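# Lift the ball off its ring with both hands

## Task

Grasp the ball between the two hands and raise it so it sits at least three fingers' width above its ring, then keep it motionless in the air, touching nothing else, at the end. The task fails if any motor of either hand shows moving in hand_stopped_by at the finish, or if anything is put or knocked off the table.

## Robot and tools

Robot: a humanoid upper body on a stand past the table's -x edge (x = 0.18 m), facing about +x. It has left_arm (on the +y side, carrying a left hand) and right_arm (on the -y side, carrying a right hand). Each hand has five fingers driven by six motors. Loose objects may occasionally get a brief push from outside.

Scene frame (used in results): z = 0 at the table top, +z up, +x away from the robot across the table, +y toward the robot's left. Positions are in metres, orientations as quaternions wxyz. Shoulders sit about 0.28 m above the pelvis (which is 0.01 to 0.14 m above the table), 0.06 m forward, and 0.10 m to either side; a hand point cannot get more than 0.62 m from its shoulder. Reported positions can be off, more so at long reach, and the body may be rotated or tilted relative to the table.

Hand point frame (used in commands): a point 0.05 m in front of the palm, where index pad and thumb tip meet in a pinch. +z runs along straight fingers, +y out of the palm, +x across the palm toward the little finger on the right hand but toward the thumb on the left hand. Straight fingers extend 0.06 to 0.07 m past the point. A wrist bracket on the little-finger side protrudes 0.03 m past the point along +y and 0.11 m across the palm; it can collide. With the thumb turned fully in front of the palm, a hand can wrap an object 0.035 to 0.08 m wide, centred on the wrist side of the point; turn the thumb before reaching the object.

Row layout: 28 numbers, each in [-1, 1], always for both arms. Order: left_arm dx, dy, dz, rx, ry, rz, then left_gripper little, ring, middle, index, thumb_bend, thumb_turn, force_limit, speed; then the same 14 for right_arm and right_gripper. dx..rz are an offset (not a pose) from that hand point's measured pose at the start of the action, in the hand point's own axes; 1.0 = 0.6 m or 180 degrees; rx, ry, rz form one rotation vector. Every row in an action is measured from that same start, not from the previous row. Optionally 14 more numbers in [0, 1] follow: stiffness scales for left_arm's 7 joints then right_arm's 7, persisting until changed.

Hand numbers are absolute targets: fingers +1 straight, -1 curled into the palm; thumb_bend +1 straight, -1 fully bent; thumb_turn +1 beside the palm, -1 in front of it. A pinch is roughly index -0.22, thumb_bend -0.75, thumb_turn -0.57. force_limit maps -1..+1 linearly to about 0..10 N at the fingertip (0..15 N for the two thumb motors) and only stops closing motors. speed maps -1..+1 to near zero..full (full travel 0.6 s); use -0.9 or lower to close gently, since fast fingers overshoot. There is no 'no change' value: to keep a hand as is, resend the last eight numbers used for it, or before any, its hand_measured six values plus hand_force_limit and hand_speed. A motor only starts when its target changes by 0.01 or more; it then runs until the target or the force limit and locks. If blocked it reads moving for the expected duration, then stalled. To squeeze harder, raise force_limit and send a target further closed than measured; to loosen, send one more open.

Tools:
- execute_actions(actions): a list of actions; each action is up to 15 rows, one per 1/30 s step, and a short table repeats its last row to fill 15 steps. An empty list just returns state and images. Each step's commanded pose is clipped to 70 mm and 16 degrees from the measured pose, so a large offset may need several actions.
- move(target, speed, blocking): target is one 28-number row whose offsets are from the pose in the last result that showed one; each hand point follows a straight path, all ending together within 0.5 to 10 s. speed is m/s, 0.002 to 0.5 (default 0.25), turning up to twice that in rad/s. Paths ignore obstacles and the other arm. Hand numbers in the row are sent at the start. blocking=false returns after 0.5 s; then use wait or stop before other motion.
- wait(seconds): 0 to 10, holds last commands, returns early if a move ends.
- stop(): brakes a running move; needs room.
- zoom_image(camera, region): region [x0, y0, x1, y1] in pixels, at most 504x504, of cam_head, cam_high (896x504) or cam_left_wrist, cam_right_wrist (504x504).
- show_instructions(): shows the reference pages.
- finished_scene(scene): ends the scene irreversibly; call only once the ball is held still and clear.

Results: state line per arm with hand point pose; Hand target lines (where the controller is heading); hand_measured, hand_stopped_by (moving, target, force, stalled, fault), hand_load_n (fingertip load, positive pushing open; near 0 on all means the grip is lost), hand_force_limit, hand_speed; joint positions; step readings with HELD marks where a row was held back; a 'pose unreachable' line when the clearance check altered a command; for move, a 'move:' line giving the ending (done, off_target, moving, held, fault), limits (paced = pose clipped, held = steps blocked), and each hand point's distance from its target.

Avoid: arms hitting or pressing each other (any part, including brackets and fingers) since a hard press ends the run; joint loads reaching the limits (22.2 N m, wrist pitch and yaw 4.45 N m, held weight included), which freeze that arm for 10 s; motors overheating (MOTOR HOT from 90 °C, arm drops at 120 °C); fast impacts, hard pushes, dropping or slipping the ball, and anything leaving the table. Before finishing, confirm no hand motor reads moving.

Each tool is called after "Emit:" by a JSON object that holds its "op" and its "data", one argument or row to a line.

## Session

Emit:
{"op": "execute_actions", "data": {
  "actions": []
}}

Scene clock: 0.00 s.
left_arm: end_effector_position=(+0.1012, +0.1231, +0.4512) hand_measured=(+1.000, +1.000, +1.000, +1.000, +1.000, +1.000) hand_load_n=(+0.0, +0.0, +0.0, +0.0, +0.0, +0.0) hand_stopped_by=(target, target, target, target, target, target) hand_force_limit=0.00 hand_speed=-0.80 end_effector_quat_wxyz=(+0.037, +0.005, -0.197, +0.980) | right_arm: end_effector_position=(+0.2093, -0.0382, +0.4135) hand_measured=(+1.000, +1.000, +1.000, +1.000, +1.000, +1.000) hand_load_n=(+0.0, +0.0, +0.0, +0.0, +0.0, +0.0) hand_stopped_by=(target, target, target, target, target, target) hand_force_limit=0.00 hand_speed=-0.80 end_effector_quat_wxyz=(+0.944, -0.286, +0.079, +0.142)
Joint positions: left_arm=[-0.152  0.558  0.145 -0.591 -0.641 -1.087 -0.389] | right_arm=[-0.192 -0.581 -0.168 -0.418  0.435 -0.958  0.394]
Joint velocities: left_arm=[-0.003  0.002 -0.011 -0.002 -0.002  0.     0.   ] | right_arm=[-0.005 -0.005  0.005 -0.005  0.005  0.     0.   ]
Motor temperatures (°C, as the motors report them): left_arm=[44 39 40 36 40 28 30] | right_arm=[40 37 40 37 39 29 31]
Hand target (left_arm): +0.101, +0.123, +0.451; +0.037, +0.005, -0.197, +0.980
Hand target (right_arm): +0.209, -0.038, +0.414; +0.944, -0.286, +0.079, +0.142
Joint stiffness scale: left_arm=[1. 1. 1. 1. 1. 1. 1.] | right_arm=[1. 1. 1. 1. 1. 1. 1.]

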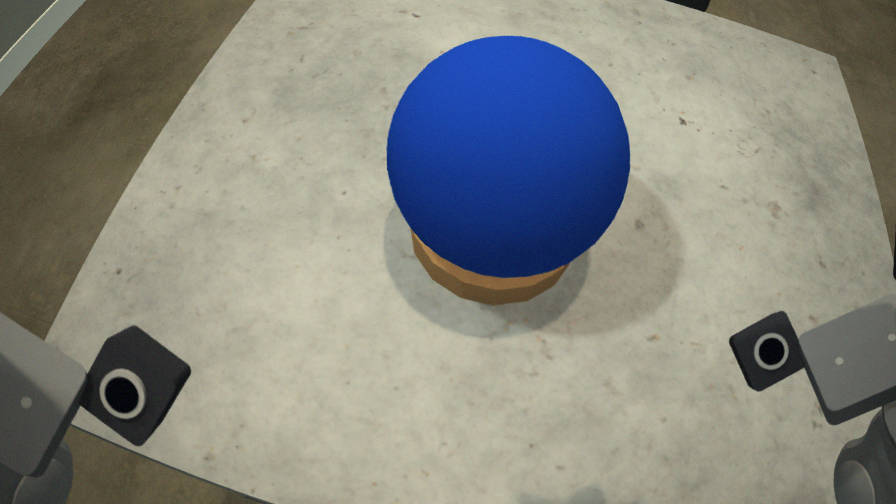

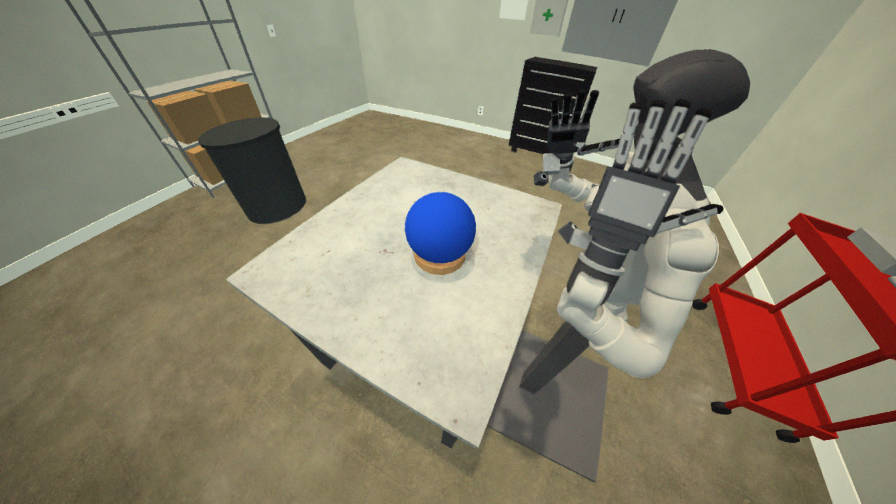

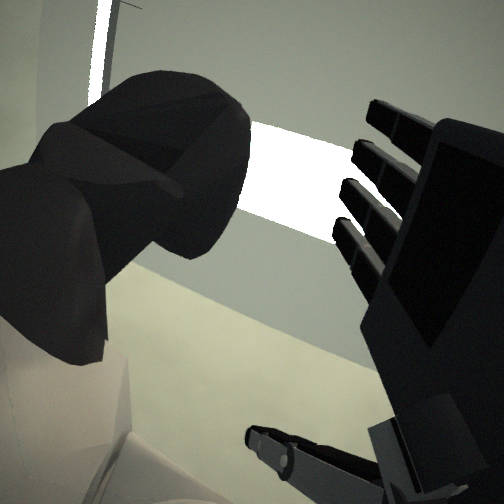

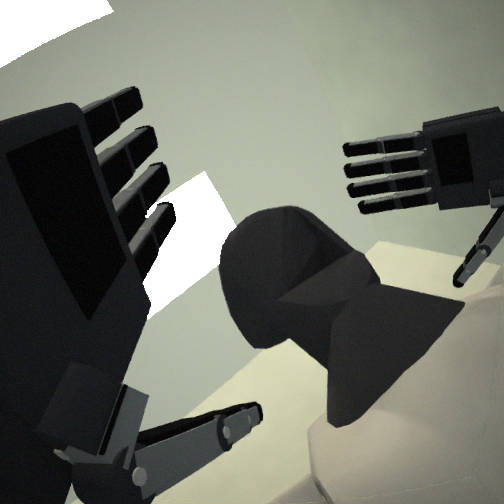

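Emit:
{"op": "move", "data": {
  "target": [-0.43,-0.018,-0.45,0.174,-0.5,-0.025,0.7,0.7,0.7,0.7,1,1,0,0,0.348,-0.038,-0.358,0.152,0.414,0.118,0.7,0.7,0.7,0.7,1,1,0,0]
}}

Emit:
{"op": "move", "data": {
  "target": [-0.11,0,0.2,0,0,0,0.7,0.7,0.7,0.7,1,1,0,0,0.11,0.07,0.22,0,0,0,0.7,0.7,0.7,0.7,1,1,0,0],
  "speed": 0.15
}}

Scene clock: 10.17 s.
left_arm: end_effector_position=(+0.3589, +0.2296, +0.1966) hand_measured=(+0.700, +0.700, +0.700, +0.700, +1.000, +1.000) hand_load_n=(+0.0, +0.0, +0.0, +0.0, +0.0, +0.0) hand_stopped_by=(target, target, target, target, target, target) hand_force_limit=0.00 hand_speed=0.00 end_effector_quat_wxyz=(-0.102, +0.701, +0.078, +0.701) | right_arm: end_effector_position=(+0.4017, -0.1369, +0.1985) hand_measured=(+0.700, +0.700, +0.700, +0.700, +1.000, +1.000) hand_load_n=(+0.0, +0.0, +0.0, +0.0, +0.0, +0.0) hand_stopped_by=(target, target, target, target, target, target) hand_force_limit=0.00 hand_speed=0.00 end_effector_quat_wxyz=(+0.705, -0.084, +0.702, +0.064)
Joint positions: left_arm=[ 0.03   0.296  0.061 -0.274 -0.283 -0.004  0.084] | right_arm=[ 0.161 -0.595 -0.152 -0.161  0.59  -0.193  0.093]
Joint velocities: left_arm=[0.006 0.003 0.    0.    0.005 0.005 0.   ] | right_arm=[ 0.006 -0.011  0.006  0.002  0.002  0.006  0.   ]
Motor temperatures (°C, as the motors report them): left_arm=[44 40 40 36 40 28 30] | right_arm=[41 38 40 38 39 29 31]
Hand target (left_arm): +0.359, +0.230, +0.197; -0.102, +0.701, +0.079, +0.702
Hand target (right_arm): +0.402, -0.137, +0.200; +0.705, -0.082, +0.701, +0.065
Off the commanded pose (left_arm): 0.011 m, 3 deg.
Off the commanded pose (right_arm): 0.007 m, 2 deg.
Joint stiffness scale: left_arm=[1. 1. 1. 1. 1. 1. 1.] | right_arm=[1. 1. 1. 1. 1. 1. 1.]
move: off_target (left_arm, right_arm)

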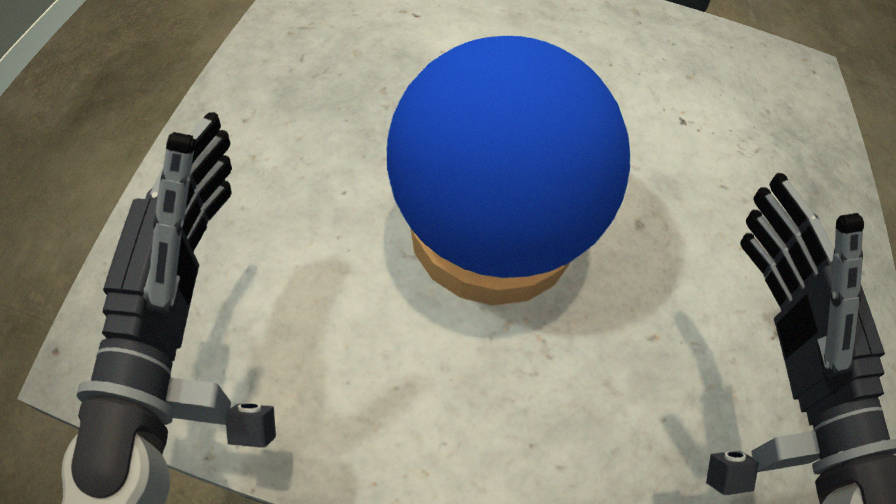

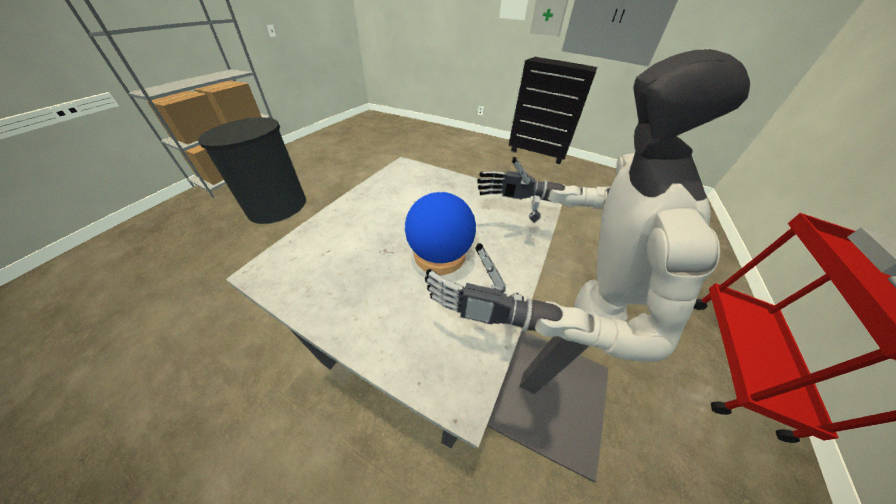

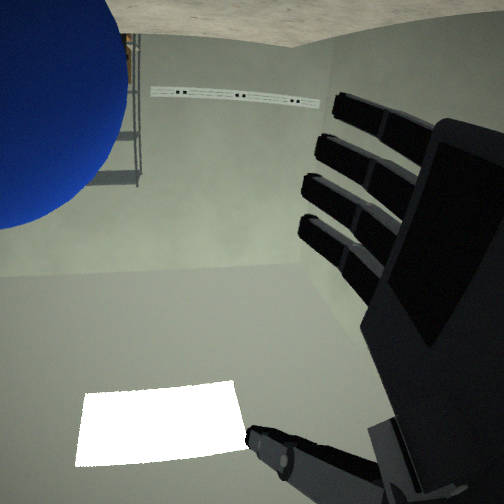

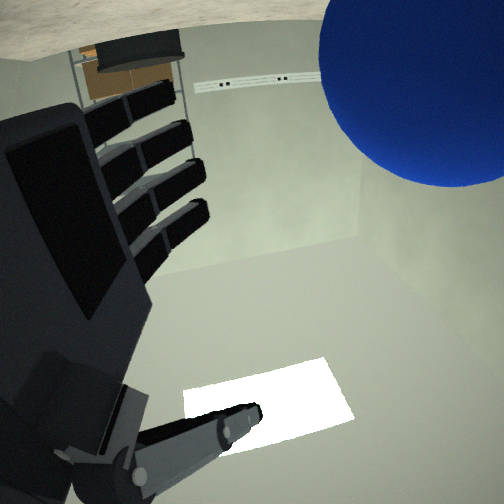

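Scene clock: 11.93 s.
left_arm: end_effector_position=(+0.4733, +0.2615, +0.1327) hand_measured=(+0.700, +0.700, +0.700, +0.700, +1.000, +1.000) hand_load_n=(+0.0, +0.0, +0.0, +0.0, +0.0, +0.0) hand_stopped_by=(target, target, target, target, target, target) hand_force_limit=0.00 hand_speed=0.00 end_effector_quat_wxyz=(-0.111, +0.710, +0.094, +0.689) | right_arm: end_effector_position=(+0.5183, -0.0623, +0.1297) hand_measured=(+0.700, +0.700, +0.700, +0.700, +1.000, +1.000) hand_load_n=(+0.0, +0.0, +0.0, +0.0, +0.0, +0.0) hand_stopped_by=(target, target, target, target, target, target) hand_force_limit=0.00 hand_speed=0.00 end_effector_quat_wxyz=(+0.700, -0.084, +0.706, +0.067)
Joint positions: left_arm=[-0.865  0.26   0.14   1.41  -0.221 -0.744 -0.087] | right_arm=[-0.761 -0.315 -0.028  1.247  0.33  -0.696  0.218]
Joint velocities: left_arm=[-0.067 -0.002  0.029  0.184  0.011 -0.102 -0.027] | right_arm=[-0.074  0.012 -0.038  0.195  0.008 -0.115  0.057]
Motor temperatures (°C, as the motors report them): left_arm=[44 40 40 36 40 28 30] | right_arm=[41 38 40 38 39 29 31]
Hand target (left_arm): +0.473, +0.261, +0.133; -0.110, +0.710, +0.094, +0.689
Hand target (right_arm): +0.518, -0.062, +0.131; +0.701, -0.082, +0.705, +0.069
Off the commanded pose (left_arm): 0.002 m, 3 deg.
Off the commanded pose (right_arm): 0.009 m, 1 deg.
Joint stiffness scale: left_arm=[1. 1. 1. 1. 1. 1. 1.] | right_arm=[1. 1. 1. 1. 1. 1. 1.]
move: off_target (left_arm, right_arm)

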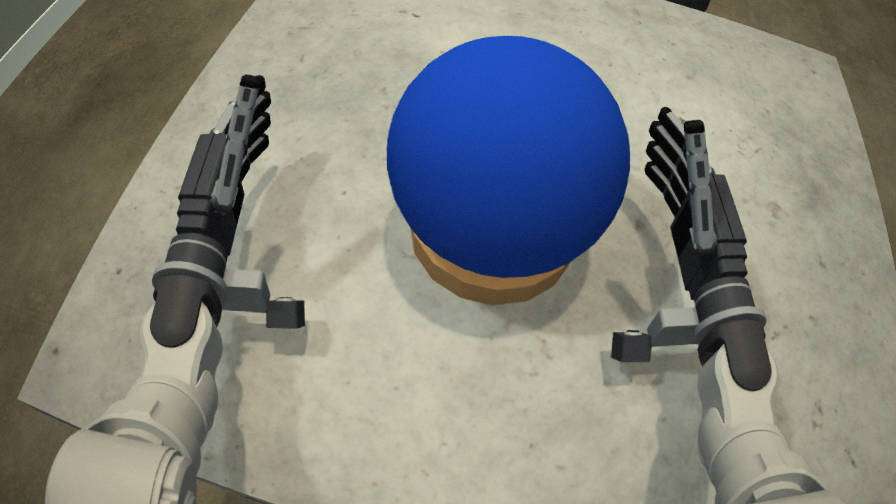

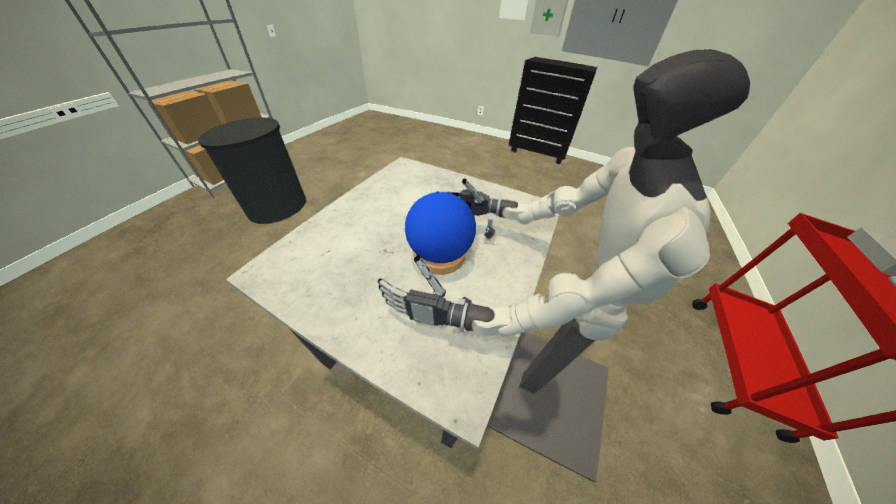

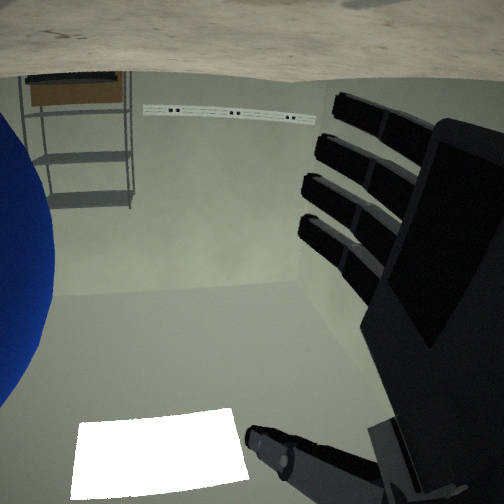

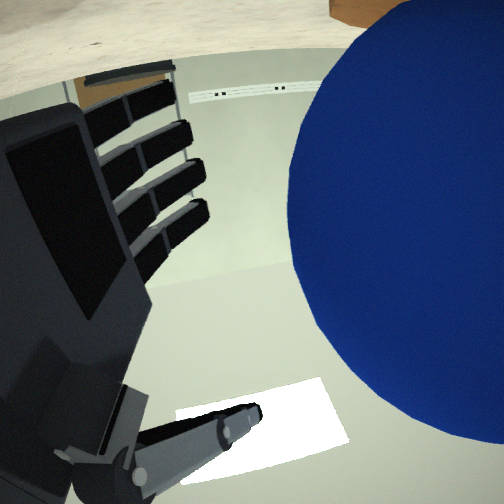

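Emit:
{"op": "move", "data": {
  "target": [0.01,0.19,0,-0.025,0,0,0.7,0.7,0.7,0.7,1,1,0,0,-0.015,0.07,0.04,0,0,0,0.7,0.7,0.7,0.7,1,1,0,0],
  "speed": 0.07
}}

Scene clock: 16.90 s.
left_arm: end_effector_position=(+0.5009, +0.1504, +0.1304) hand_measured=(+0.700, +0.700, +0.700, +0.700, +1.000, +1.000) hand_load_n=(+0.0, +0.0, +0.0, +0.0, +0.0, +0.0) hand_stopped_by=(target, target, target, target, target, target) hand_force_limit=0.00 hand_speed=0.00 end_effector_quat_wxyz=(-0.081, +0.720, +0.067, +0.686) | right_arm: end_effector_position=(+0.5312, -0.0166, +0.1359) hand_measured=(+0.700, +0.700, +0.700, +0.700, +1.000, +1.000) hand_load_n=(+0.0, +0.0, +0.0, +0.0, +0.0, +0.0) hand_stopped_by=(target, target, target, target, target, target) hand_force_limit=0.00 hand_speed=0.00 end_effector_quat_wxyz=(+0.697, -0.083, +0.709, +0.065)
Joint positions: left_arm=[-0.92   0.032 -0.029  1.35  -0.116 -0.671  0.191] | right_arm=[-0.891 -0.223  0.036  1.36   0.278 -0.704  0.075]
Joint velocities: left_arm=[-0.052  0.002  0.014  0.152  0.011 -0.094  0.   ] | right_arm=[-0.029 -0.014 -0.012  0.089  0.008 -0.053  0.   ]
Motor temperatures (°C, as the motors report them): left_arm=[46 40 40 36 40 29 30] | right_arm=[43 38 40 38 39 30 31]
Hand target (left_arm): +0.501, +0.151, +0.131; -0.082, +0.718, +0.067, +0.687
Hand target (right_arm): +0.531, -0.015, +0.137; +0.698, -0.085, +0.708, +0.067
Off the commanded pose (left_arm): 0.008 m, 1 deg.
Off the commanded pose (right_arm): 0.002 m, 0 deg.
Joint stiffness scale: left_arm=[1. 1. 1. 1. 1. 1. 1.] | right_arm=[1. 1. 1. 1. 1. 1. 1.]
move: off_target (left_arm)

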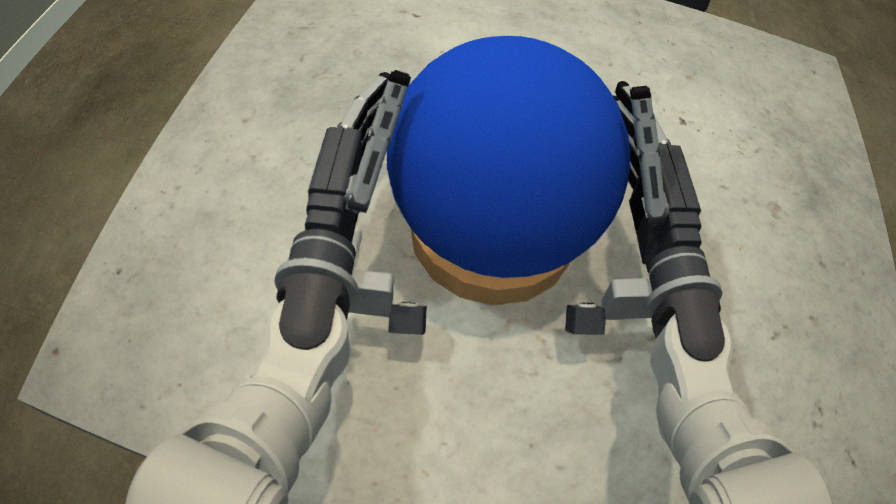

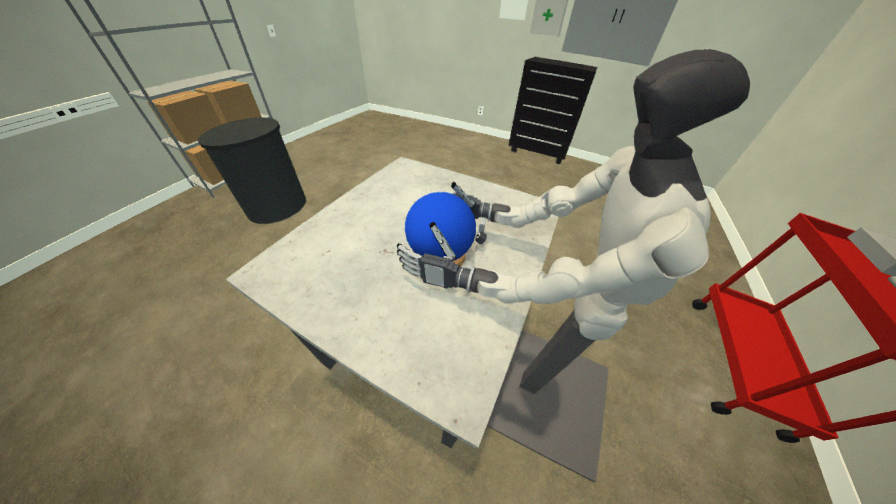

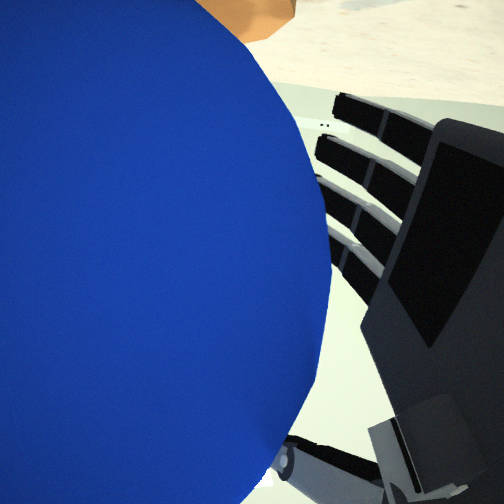

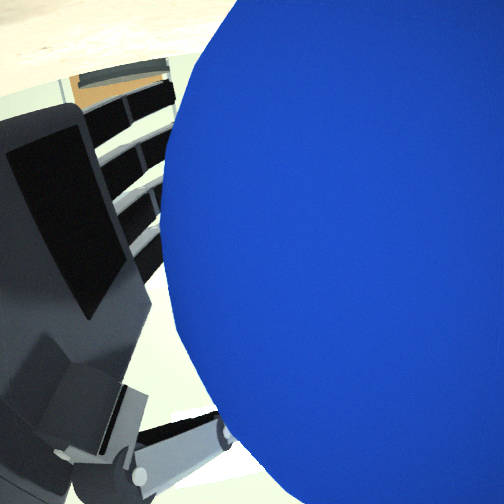

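Emit:
{"op": "move", "data": {
  "target": [0,0.075,0,0,0,0,0.7,0.7,0.7,0.7,1,1,0,0,0.008,0.07,0,0,0,0,0.7,0.7,0.7,0.7,1,1,0,0],
  "speed": 0.025
}}

Emit:
{"op": "execute_actions", "data": {
  "actions": [
    [[0,0.035,0,-0.025,0,0,0.1,0.1,0.1,0.1,1,1,-0.2,-0.5,0,0.035,0,-0.025,0,0,0.1,0.1,0.1,0.1,1,1,-0.2,-0.5]],
    [[0,0.035,0,-0.02,0,0,0.1,0.1,0.1,0.1,1,1,-0.2,-0.5,0,0.035,0,-0.02,0,0,0.1,0.1,0.1,0.1,1,1,-0.2,-0.5]],
    [[0.03,0.04,0,-0.02,0,0,0.1,0.1,0.1,0.1,1,1,-0.2,-0.5,-0.03,0.04,0,-0.02,0,0,0.1,0.1,0.1,0.1,1,1,-0.2,-0.5]],
    [[0.04,0.04,-0.01,-0.02,0,0,0.1,0.1,0.1,0.1,1,1,-0.2,-0.5,-0.04,0.04,-0.01,-0.02,0,0,0.1,0.1,0.1,0.1,1,1,-0.2,-0.5]]
  ]
}}

Scene clock: 22.83 s.
left_arm: end_effector_position=(+0.5066, +0.1489, +0.1325) hand_measured=(+0.700, +0.700, +0.700, +0.700, +1.000, +1.000) hand_load_n=(+0.0, +0.0, +0.0, +0.0, +0.0, +0.5) hand_stopped_by=(target, target, target, target, target, target) hand_force_limit=0.00 hand_speed=0.00 end_effector_quat_wxyz=(-0.118, +0.719, +0.105, +0.677) | right_arm: end_effector_position=(+0.5323, -0.0108, +0.1340) hand_measured=(+0.700, +0.700, +0.700, +0.700, +1.000, +1.000) hand_load_n=(+0.0, +0.0, +0.0, +0.0, +0.0, +0.5) hand_stopped_by=(target, target, target, target, target, target) hand_force_limit=0.00 hand_speed=0.00 end_effector_quat_wxyz=(+0.703, -0.047, +0.709, +0.034)
Joint positions: left_arm=[-0.953  0.058 -0.625  1.313 -0.626 -0.644  0.445] | right_arm=[-0.894 -0.167  0.125  1.369  0.303 -0.735 -0.106]
Joint velocities: left_arm=[-0.061 -0.003 -0.207  0.081 -0.21  -0.063  0.009] | right_arm=[-0.008 -0.008  0.058 -0.002  0.074 -0.01  -0.013]
Motor temperatures (°C, as the motors report them): left_arm=[47 40 40 37 40 29 30] | right_arm=[45 38 40 38 39 30 31]
Hand target (left_arm): +0.506, +0.110, +0.131; -0.086, +0.727, +0.065, +0.678
Hand target (right_arm): +0.520, +0.023, +0.130; +0.697, -0.084, +0.709, +0.064
Off the commanded pose (left_arm): 0.043 m, 6 deg.
Off the commanded pose (right_arm): 0.037 m, 5 deg.
Joint stiffness scale: left_arm=[1. 1. 1. 1. 1. 1. 1.] | right_arm=[1. 1. 1. 1. 1. 1. 1.]
joint sent to its limit (left arm) — the command would take joint 2 (shoulder roll) past its lower limit, so that joint was sent only as far as its limit.
move: off_target (left_arm, right_arm)

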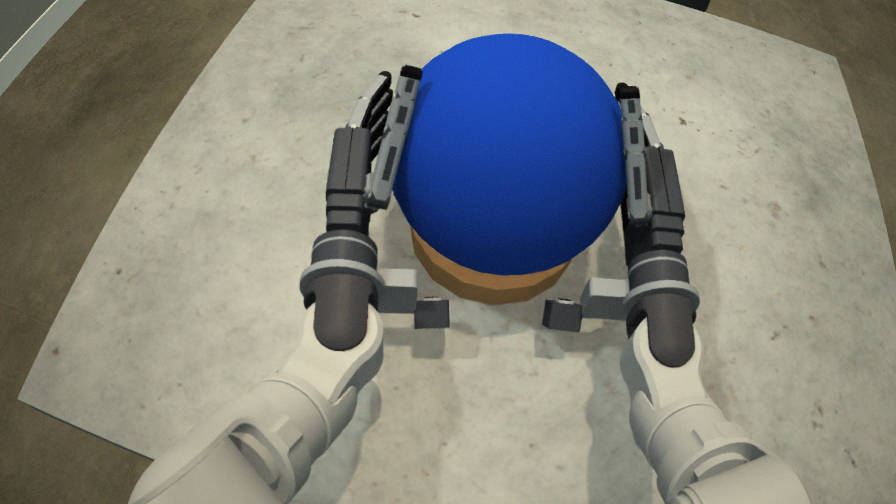

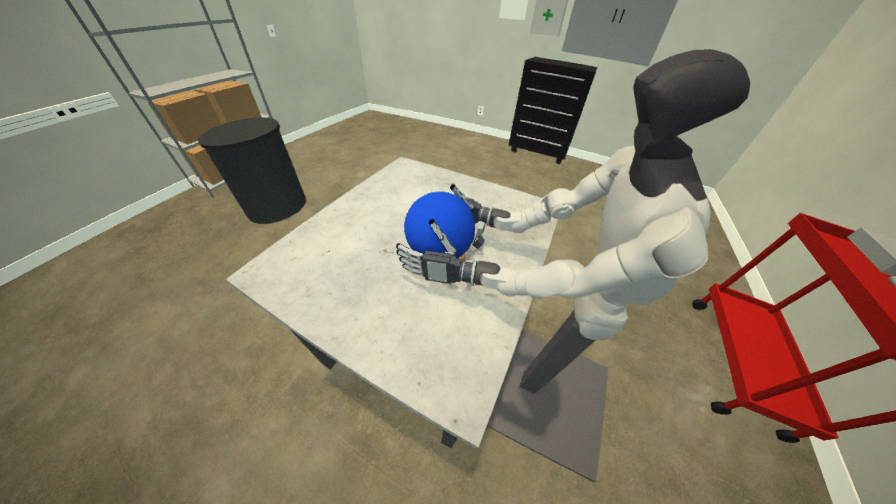

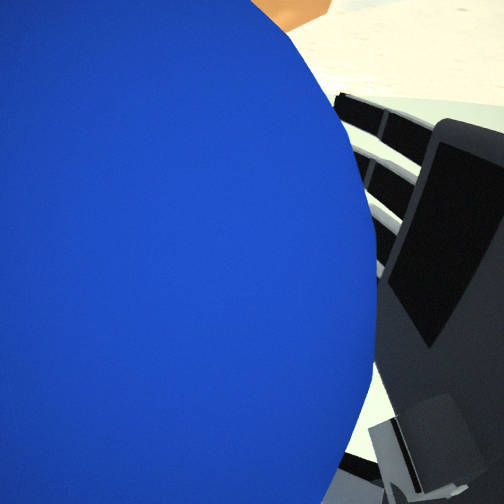

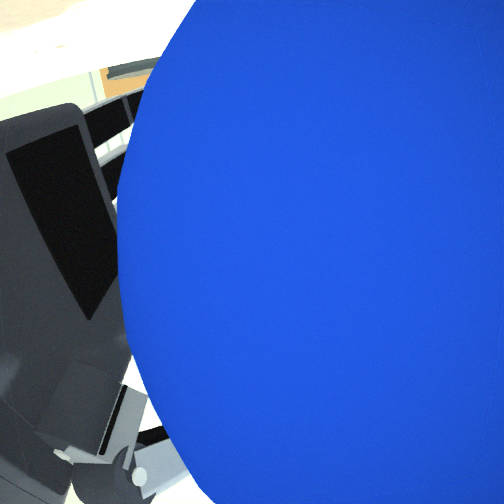

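Scene clock: 24.83 s.
left_arm: end_effector_position=(+0.5235, +0.1470, +0.1613) hand_measured=(+0.100, +0.148, +0.260, +0.232, +1.000, +1.000) hand_load_n=(+0.0, +0.0, +0.0, +0.0, +0.0, +0.0) hand_stopped_by=(target, force, force, force, target, target) hand_force_limit=-0.20 hand_speed=-0.50 end_effector_quat_wxyz=(-0.102, +0.731, +0.085, +0.669) | right_arm: end_effector_position=(+0.5421, -0.0124, +0.1734) hand_measured=(+0.100, +0.260, +0.370, +0.342, +1.000, +1.000) hand_load_n=(+6.5, +0.0, +0.0, +0.0, +0.0, +0.0) hand_stopped_by=(target, force, force, force, target, target) hand_force_limit=-0.20 hand_speed=-0.50 end_effector_quat_wxyz=(+0.717, -0.046, +0.694, +0.048)
Joint positions: left_arm=[-0.939  0.238 -0.697  0.898 -0.693 -0.329  0.518] | right_arm=[-0.78  -0.273  0.213  0.889  0.378 -0.434 -0.171]
Joint velocities: left_arm=[-0.012  0.06   0.008 -0.199 -0.028  0.182  0.071] | right_arm=[ 0.307 -0.178  0.138 -0.902  0.015  0.797 -0.296]
Motor temperatures (°C, as the motors report them): left_arm=[48 40 40 37 40 29 30] | right_arm=[46 38 40 38 39 30 31]
Hand target (left_arm): +0.525, +0.125, +0.169; -0.080, +0.729, +0.071, +0.676
Hand target (right_arm): +0.533, +0.013, +0.175; +0.712, -0.073, +0.695, +0.072
Off the commanded pose (left_arm): 0.023 m, 3 deg.
Off the commanded pose (right_arm): 0.028 m, 4 deg.
Joint stiffness scale: left_arm=[1. 1. 1. 1. 1. 1. 1.] | right_arm=[1. 1. 1. 1. 1. 1. 1.]
Step readings (end_effector_position; steps 1 to 15: 1st action; 16 to 30: 2nd action; 31 to 45: 3rd action; 46 to 60: 4th action):
0: left_arm (+0.5066, +0.1489, +0.1325) | right_arm (+0.5323, -0.0108, +0.1340)
1: left_arm (+0.5066, +0.1490, +0.1325) | right_arm (+0.5323, -0.0107, +0.1340)
2: left_arm (+0.5068, +0.1490, +0.1326) | right_arm (+0.5323, -0.0106, +0.1340)
4: left_arm (+0.5092, +0.1487, +0.1343) | right_arm (+0.5333, -0.0096, +0.1353)
8: left_arm (+0.5118, +0.1497, +0.1357) | right_arm (+0.5349, -0.0079, +0.1371)
15: left_arm (+0.5119, +0.1479, +0.1365) | right_arm (+0.5360, -0.0104, +0.1358)
16: left_arm (+0.5120, +0.1479, +0.1366) | right_arm (+0.5361, -0.0109, +0.1355)
17: left_arm (+0.5124, +0.1495, +0.1352) | right_arm (+0.5360, -0.0105, +0.1354)
19: left_arm (+0.5142, +0.1509, +0.1345) | right_arm (+0.5378, -0.0105, +0.1352)
23: left_arm (+0.5158, +0.1523, +0.1342) | right_arm (+0.5381, -0.0097, +0.1358)
30: left_arm (+0.5159, +0.1521, +0.1342) | right_arm (+0.5383, -0.0098, +0.1356)
31: left_arm (+0.5159, +0.1521, +0.1342) | right_arm (+0.5383, -0.0098, +0.1356)
32: left_arm (+0.5161, +0.1522, +0.1342) | right_arm (+0.5383, -0.0098, +0.1358)
34: left_arm (+0.5178, +0.1517, +0.1361) | right_arm (+0.5388, -0.0096, +0.1370)
38: left_arm (+0.5213, +0.1510, +0.1430) | right_arm (+0.5398, -0.0083, +0.1415)
45: left_arm (+0.5224, +0.1505, +0.1451) | right_arm (+0.5427, -0.0085, +0.1509)
46: left_arm (+0.5223, +0.1503, +0.1450) | right_arm (+0.5437, -0.0083, +0.1543)
47: left_arm (+0.5220, +0.1500, +0.1455) | right_arm (+0.5443, -0.0083, +0.1578)
49: left_arm (+0.5218, +0.1498, +0.1521) | right_arm (+0.5430, -0.0095, +0.1664)
53: left_arm (+0.5237, +0.1481, +0.1636) | right_arm (+0.5433, -0.0117, +0.1772)
60: end_effector_position above

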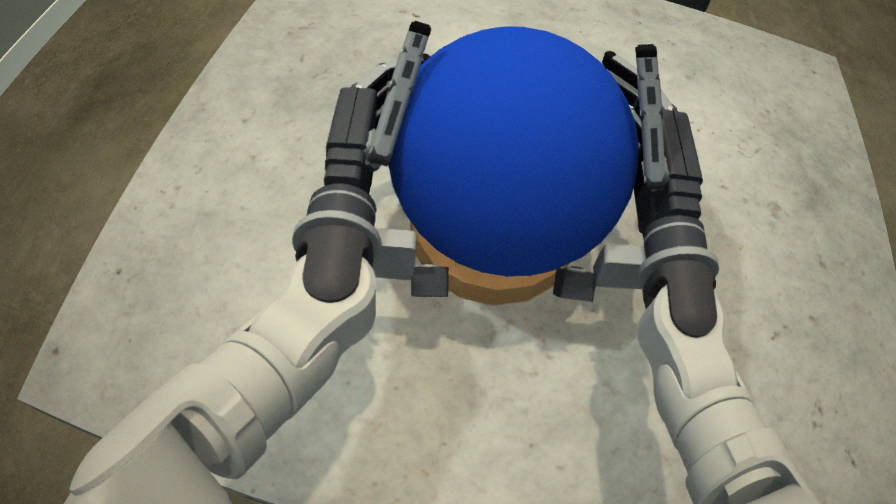

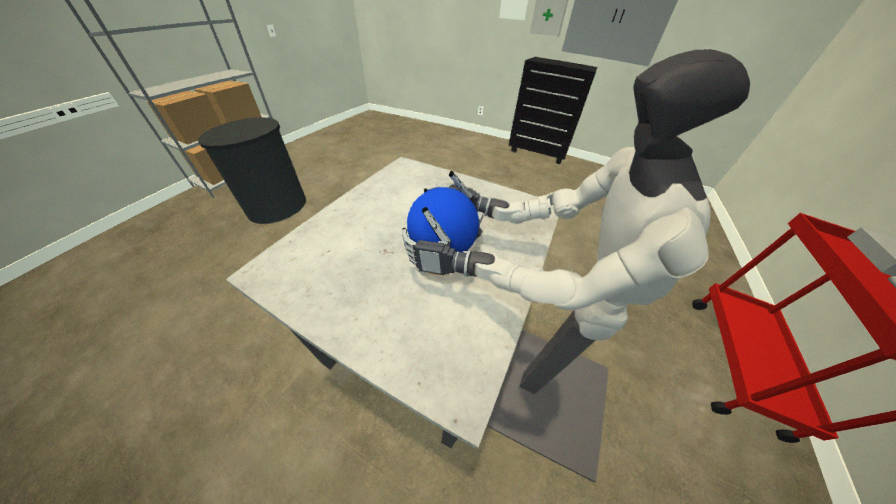

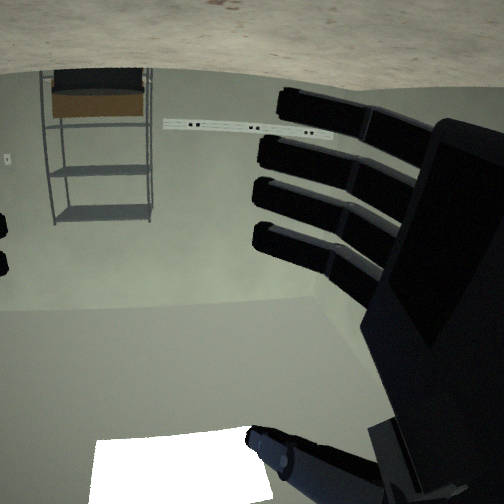

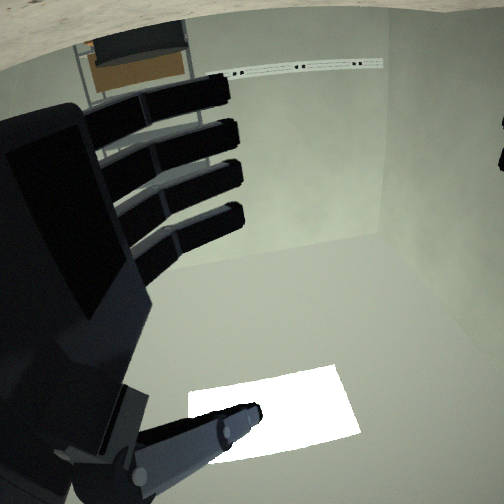

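Emit:
{"op": "execute_actions", "data": {
  "actions": [
    [[0.045,0.045,-0.01,-0.02,0,0,0.1,0.1,0.1,0.1,1,1,-0.2,-0.5,-0.04,0.045,-0.01,-0.02,0,0,0.1,0.1,0.1,0.1,1,1,-0.2,-0.5]],
    [[0.045,0.045,-0.01,-0.02,0,0,0.1,0.1,0.1,0.1,1,1,-0.2,-0.5,-0.04,0.045,-0.01,-0.02,0,0,0.1,0.1,0.1,0.1,1,1,-0.2,-0.5]],
    [[0.045,0.045,-0.01,-0.02,0,0,0.1,0.1,0.1,0.1,1,1,-0.2,-0.5,-0.04,0.045,-0.01,-0.02,0,0,0.1,0.1,0.1,0.1,1,1,-0.2,-0.5]],
    [[0.045,0.045,-0.01,-0.02,0,0,0.1,0.1,0.1,0.1,1,1,-0.2,-0.5,-0.04,0.045,-0.01,-0.02,0,0,0.1,0.1,0.1,0.1,1,1,-0.2,-0.5]],
    [[0.045,0.045,-0.01,-0.02,0,0,0.1,0.1,0.1,0.1,1,1,-0.2,-0.5,-0.04,0.045,-0.01,-0.02,0,0,0.1,0.1,0.1,0.1,1,1,-0.2,-0.5]]
  ]
}}

Emit:
{"op": "wait", "data": {
  "seconds": 2
}}

Scene clock: 34.17 s.
left_arm: end_effector_position=(+0.5436, +0.1373, +0.2657) hand_measured=(+0.100, +0.148, +0.260, +0.232, +1.000, +1.000) hand_load_n=(+0.0, +0.0, +0.0, +0.0, +0.0, +0.0) hand_stopped_by=(target, force, force, force, target, target) hand_force_limit=-0.20 hand_speed=-0.50 end_effector_quat_wxyz=(-0.128, +0.748, +0.068, +0.647) | right_arm: end_effector_position=(+0.5459, -0.0236, +0.2802) hand_measured=(+0.100, +0.260, +0.370, +0.342, +1.000, +1.000) hand_load_n=(+7.5, +0.0, +0.0, +0.0, +0.0, +0.0) hand_stopped_by=(target, force, force, force, target, target) hand_force_limit=-0.20 hand_speed=-0.50 end_effector_quat_wxyz=(+0.712, -0.046, +0.700, -0.033)
Joint positions: left_arm=[-1.135  0.455 -0.636  0.322 -0.873  0.334  0.783] | right_arm=[-0.778 -0.524  0.236  0.013  0.516  0.403 -0.551]
Joint velocities: left_arm=[ 0.021 -0.014  0.009  0.     0.009  0.011 -0.006] | right_arm=[ 0.014 -0.005 -0.008  0.005 -0.011  0.015  0.   ]
Motor temperatures (°C, as the motors report them): left_arm=[50 40 40 37 40 29 31] | right_arm=[50 38 40 41 39 32 32]
Hand target (left_arm): +0.542, +0.108, +0.272; -0.094, +0.748, +0.050, +0.655
Hand target (right_arm): +0.535, +0.006, +0.279; +0.708, -0.067, +0.703, +0.011
Off the commanded pose (left_arm): 0.029 m, 4 deg.
Off the commanded pose (right_arm): 0.031 m, 6 deg.
Joint stiffness scale: left_arm=[1. 1. 1. 1. 1. 1. 1.] | right_arm=[1. 1. 1. 1. 1. 1. 1.]
Step readings (end_effector_position; steps 1 to 15: 1st action; 16 to 30: 2nd action; 31 to 45: 3rd action; 46 to 60: 4th action; 61 to 75: 5th action):
0: left_arm (+0.5238, +0.1471, +0.1622) | right_arm (+0.5419, -0.0121, +0.1723)
1: left_arm (+0.5238, +0.1471, +0.1622) | right_arm (+0.5419, -0.0121, +0.1723)
2: left_arm (+0.5239, +0.1471, +0.1623) | right_arm (+0.5419, -0.0121, +0.1724)
4: left_arm (+0.5238, +0.1464, +0.1655) | right_arm (+0.5412, -0.0130, +0.1755)
8: left_arm (+0.5258, +0.1429, +0.1827) | right_arm (+0.5417, -0.0161, +0.1931)
15: left_arm (+0.5266, +0.1429, +0.1830) | right_arm (+0.5418, -0.0164, +0.1927)
16: left_arm (+0.5265, +0.1430, +0.1825) | right_arm (+0.5417, -0.0163, +0.1922)
17: left_arm (+0.5265, +0.1430, +0.1822) | right_arm (+0.5416, -0.0163, +0.1919)
19: left_arm (+0.5262, +0.1419, +0.1847) | right_arm (+0.5409, -0.0170, +0.1942)
23: left_arm (+0.5293, +0.1385, +0.2041) | right_arm (+0.5419, -0.0199, +0.2125)
30: left_arm (+0.5301, +0.1392, +0.2046) | right_arm (+0.5423, -0.0197, +0.2127)
31: left_arm (+0.5300, +0.1393, +0.2043) | right_arm (+0.5422, -0.0197, +0.2124)
32: left_arm (+0.5300, +0.1393, +0.2038) | right_arm (+0.5422, -0.0197, +0.2123)
34: left_arm (+0.5295, +0.1390, +0.2044) | right_arm (+0.5415, -0.0200, +0.2140)
38: left_arm (+0.5333, +0.1380, +0.2245) | right_arm (+0.5427, -0.0216, +0.2343)
45: left_arm (+0.5340, +0.1387, +0.2254) | right_arm (+0.5431, -0.0214, +0.2350)
46: left_arm (+0.5339, +0.1387, +0.2251) | right_arm (+0.5430, -0.0213, +0.2347)
47: left_arm (+0.5339, +0.1387, +0.2245) | right_arm (+0.5430, -0.0214, +0.2344)
49: left_arm (+0.5339, +0.1388, +0.2238) | right_arm (+0.5424, -0.0216, +0.2357)
53: left_arm (+0.5380, +0.1376, +0.2463) | right_arm (+0.5437, -0.0223, +0.2559)
60: left_arm (+0.5386, +0.1379, +0.2465) | right_arm (+0.5441, -0.0223, +0.2570)
61: left_arm (+0.5386, +0.1378, +0.2463) | right_arm (+0.5441, -0.0224, +0.2567)
62: left_arm (+0.5386, +0.1378, +0.2457) | right_arm (+0.5441, -0.0224, +0.2563)
64: left_arm (+0.5390, +0.1379, +0.2444) | right_arm (+0.5436, -0.0224, +0.2563)
68: left_arm (+0.5429, +0.1376, +0.2654) | right_arm (+0.5454, -0.0232, +0.2794)
75: end_effector_position above

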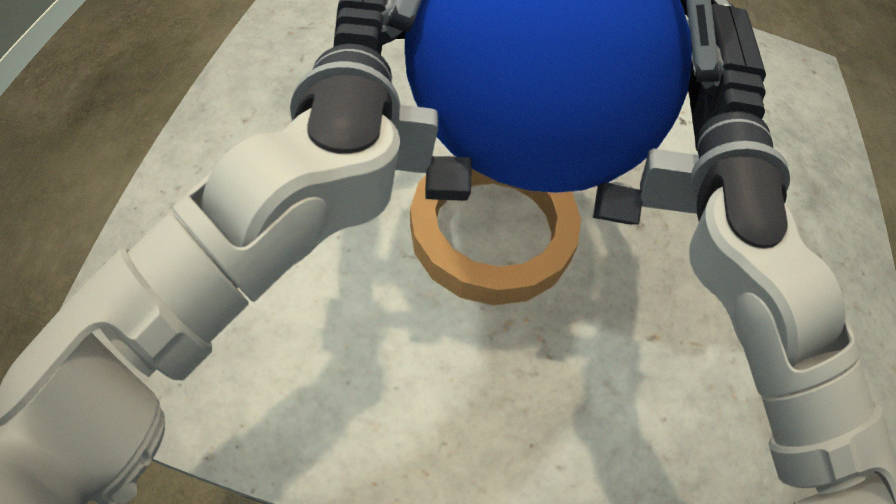

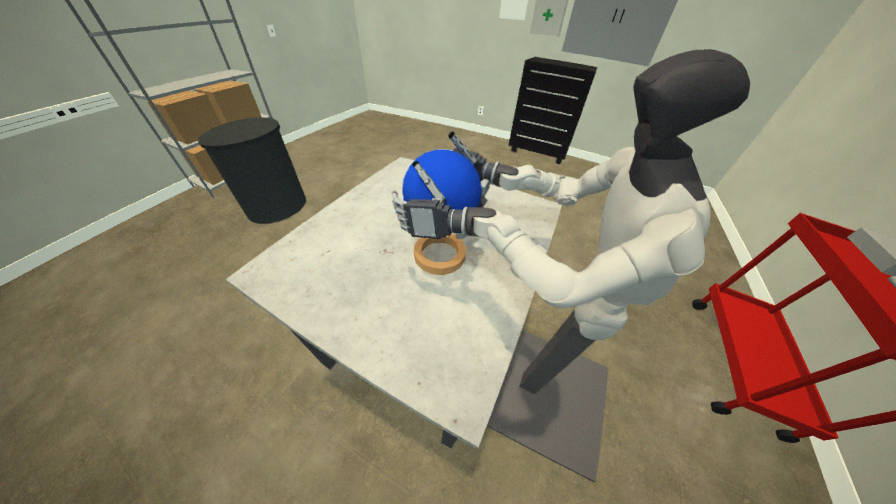

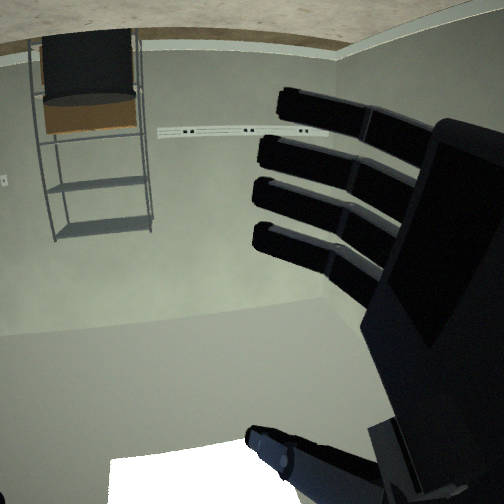

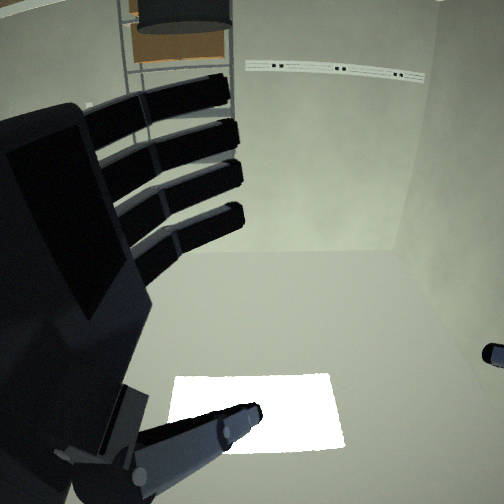

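Scene clock: 36.17 s.
left_arm: end_effector_position=(+0.5436, +0.1373, +0.2653) hand_measured=(+0.100, +0.148, +0.260, +0.232, +1.000, +1.000) hand_load_n=(+0.0, +0.0, +0.0, +0.0, +0.0, +0.0) hand_stopped_by=(target, force, force, force, target, target) hand_force_limit=-0.20 hand_speed=-0.50 end_effector_quat_wxyz=(-0.128, +0.749, +0.068, +0.647) | right_arm: end_effector_position=(+0.5459, -0.0236, +0.2798) hand_measured=(+0.100, +0.260, +0.370, +0.342, +1.000, +1.000) hand_load_n=(+7.5, +0.0, +0.0, +0.0, +0.0, +0.0) hand_stopped_by=(target, force, force, force, target, target) hand_force_limit=-0.20 hand_speed=-0.50 end_effector_quat_wxyz=(+0.712, -0.046, +0.700, -0.033)
Joint positions: left_arm=[-1.135  0.454 -0.636  0.322 -0.873  0.334  0.783] | right_arm=[-0.777 -0.524  0.236  0.013  0.516  0.404 -0.551]
Joint velocities: left_arm=[-0.015  0.006  0.006 -0.002 -0.005  0.     0.   ] | right_arm=[-0.002  0.     0.008  0.008 -0.002  0.     0.   ]
Motor temperatures (°C, as the motors report them): left_arm=[51 40 40 37 40 29 31] | right_arm=[51 38 40 41 39 33 32]
Hand target (left_arm): +0.542, +0.108, +0.272; -0.094, +0.748, +0.050, +0.655
Hand target (right_arm): +0.535, +0.006, +0.279; +0.708, -0.067, +0.703, +0.011
Off the commanded pose (left_arm): 0.029 m, 4 deg.
Off the commanded pose (right_arm): 0.031 m, 6 deg.
Joint stiffness scale: left_arm=[1. 1. 1. 1. 1. 1. 1.] | right_arm=[1. 1. 1. 1. 1. 1. 1.]
wait: 2.00 s; at rest by 0.17 s

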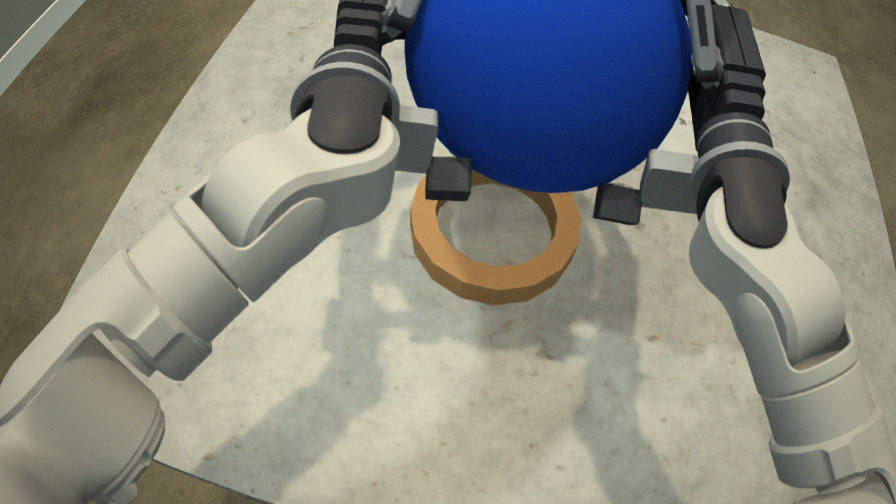

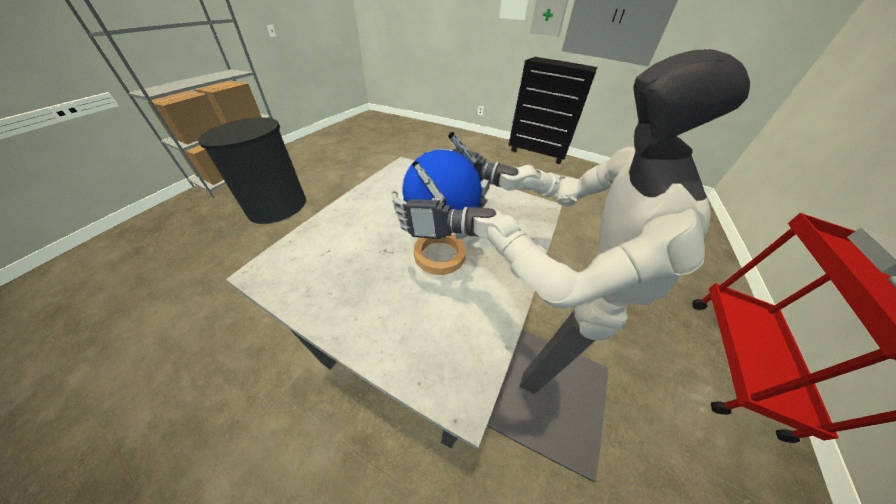

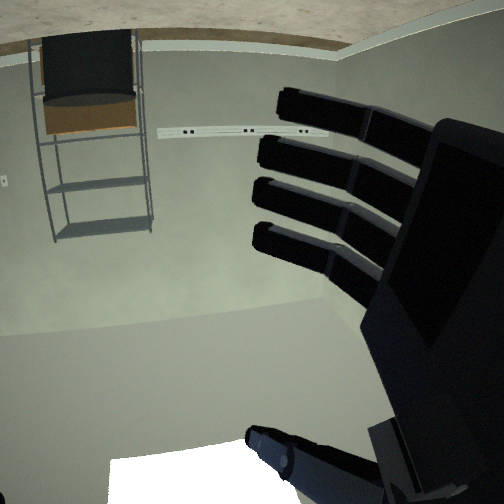

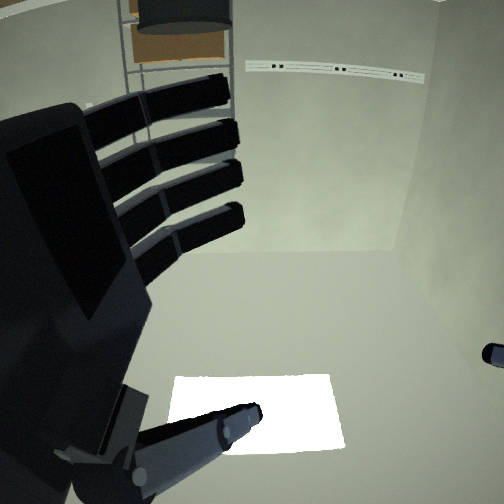

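Emit:
{"op": "finished_scene", "data": {
  "scene": 2
}}

The scene is finished: the task was done.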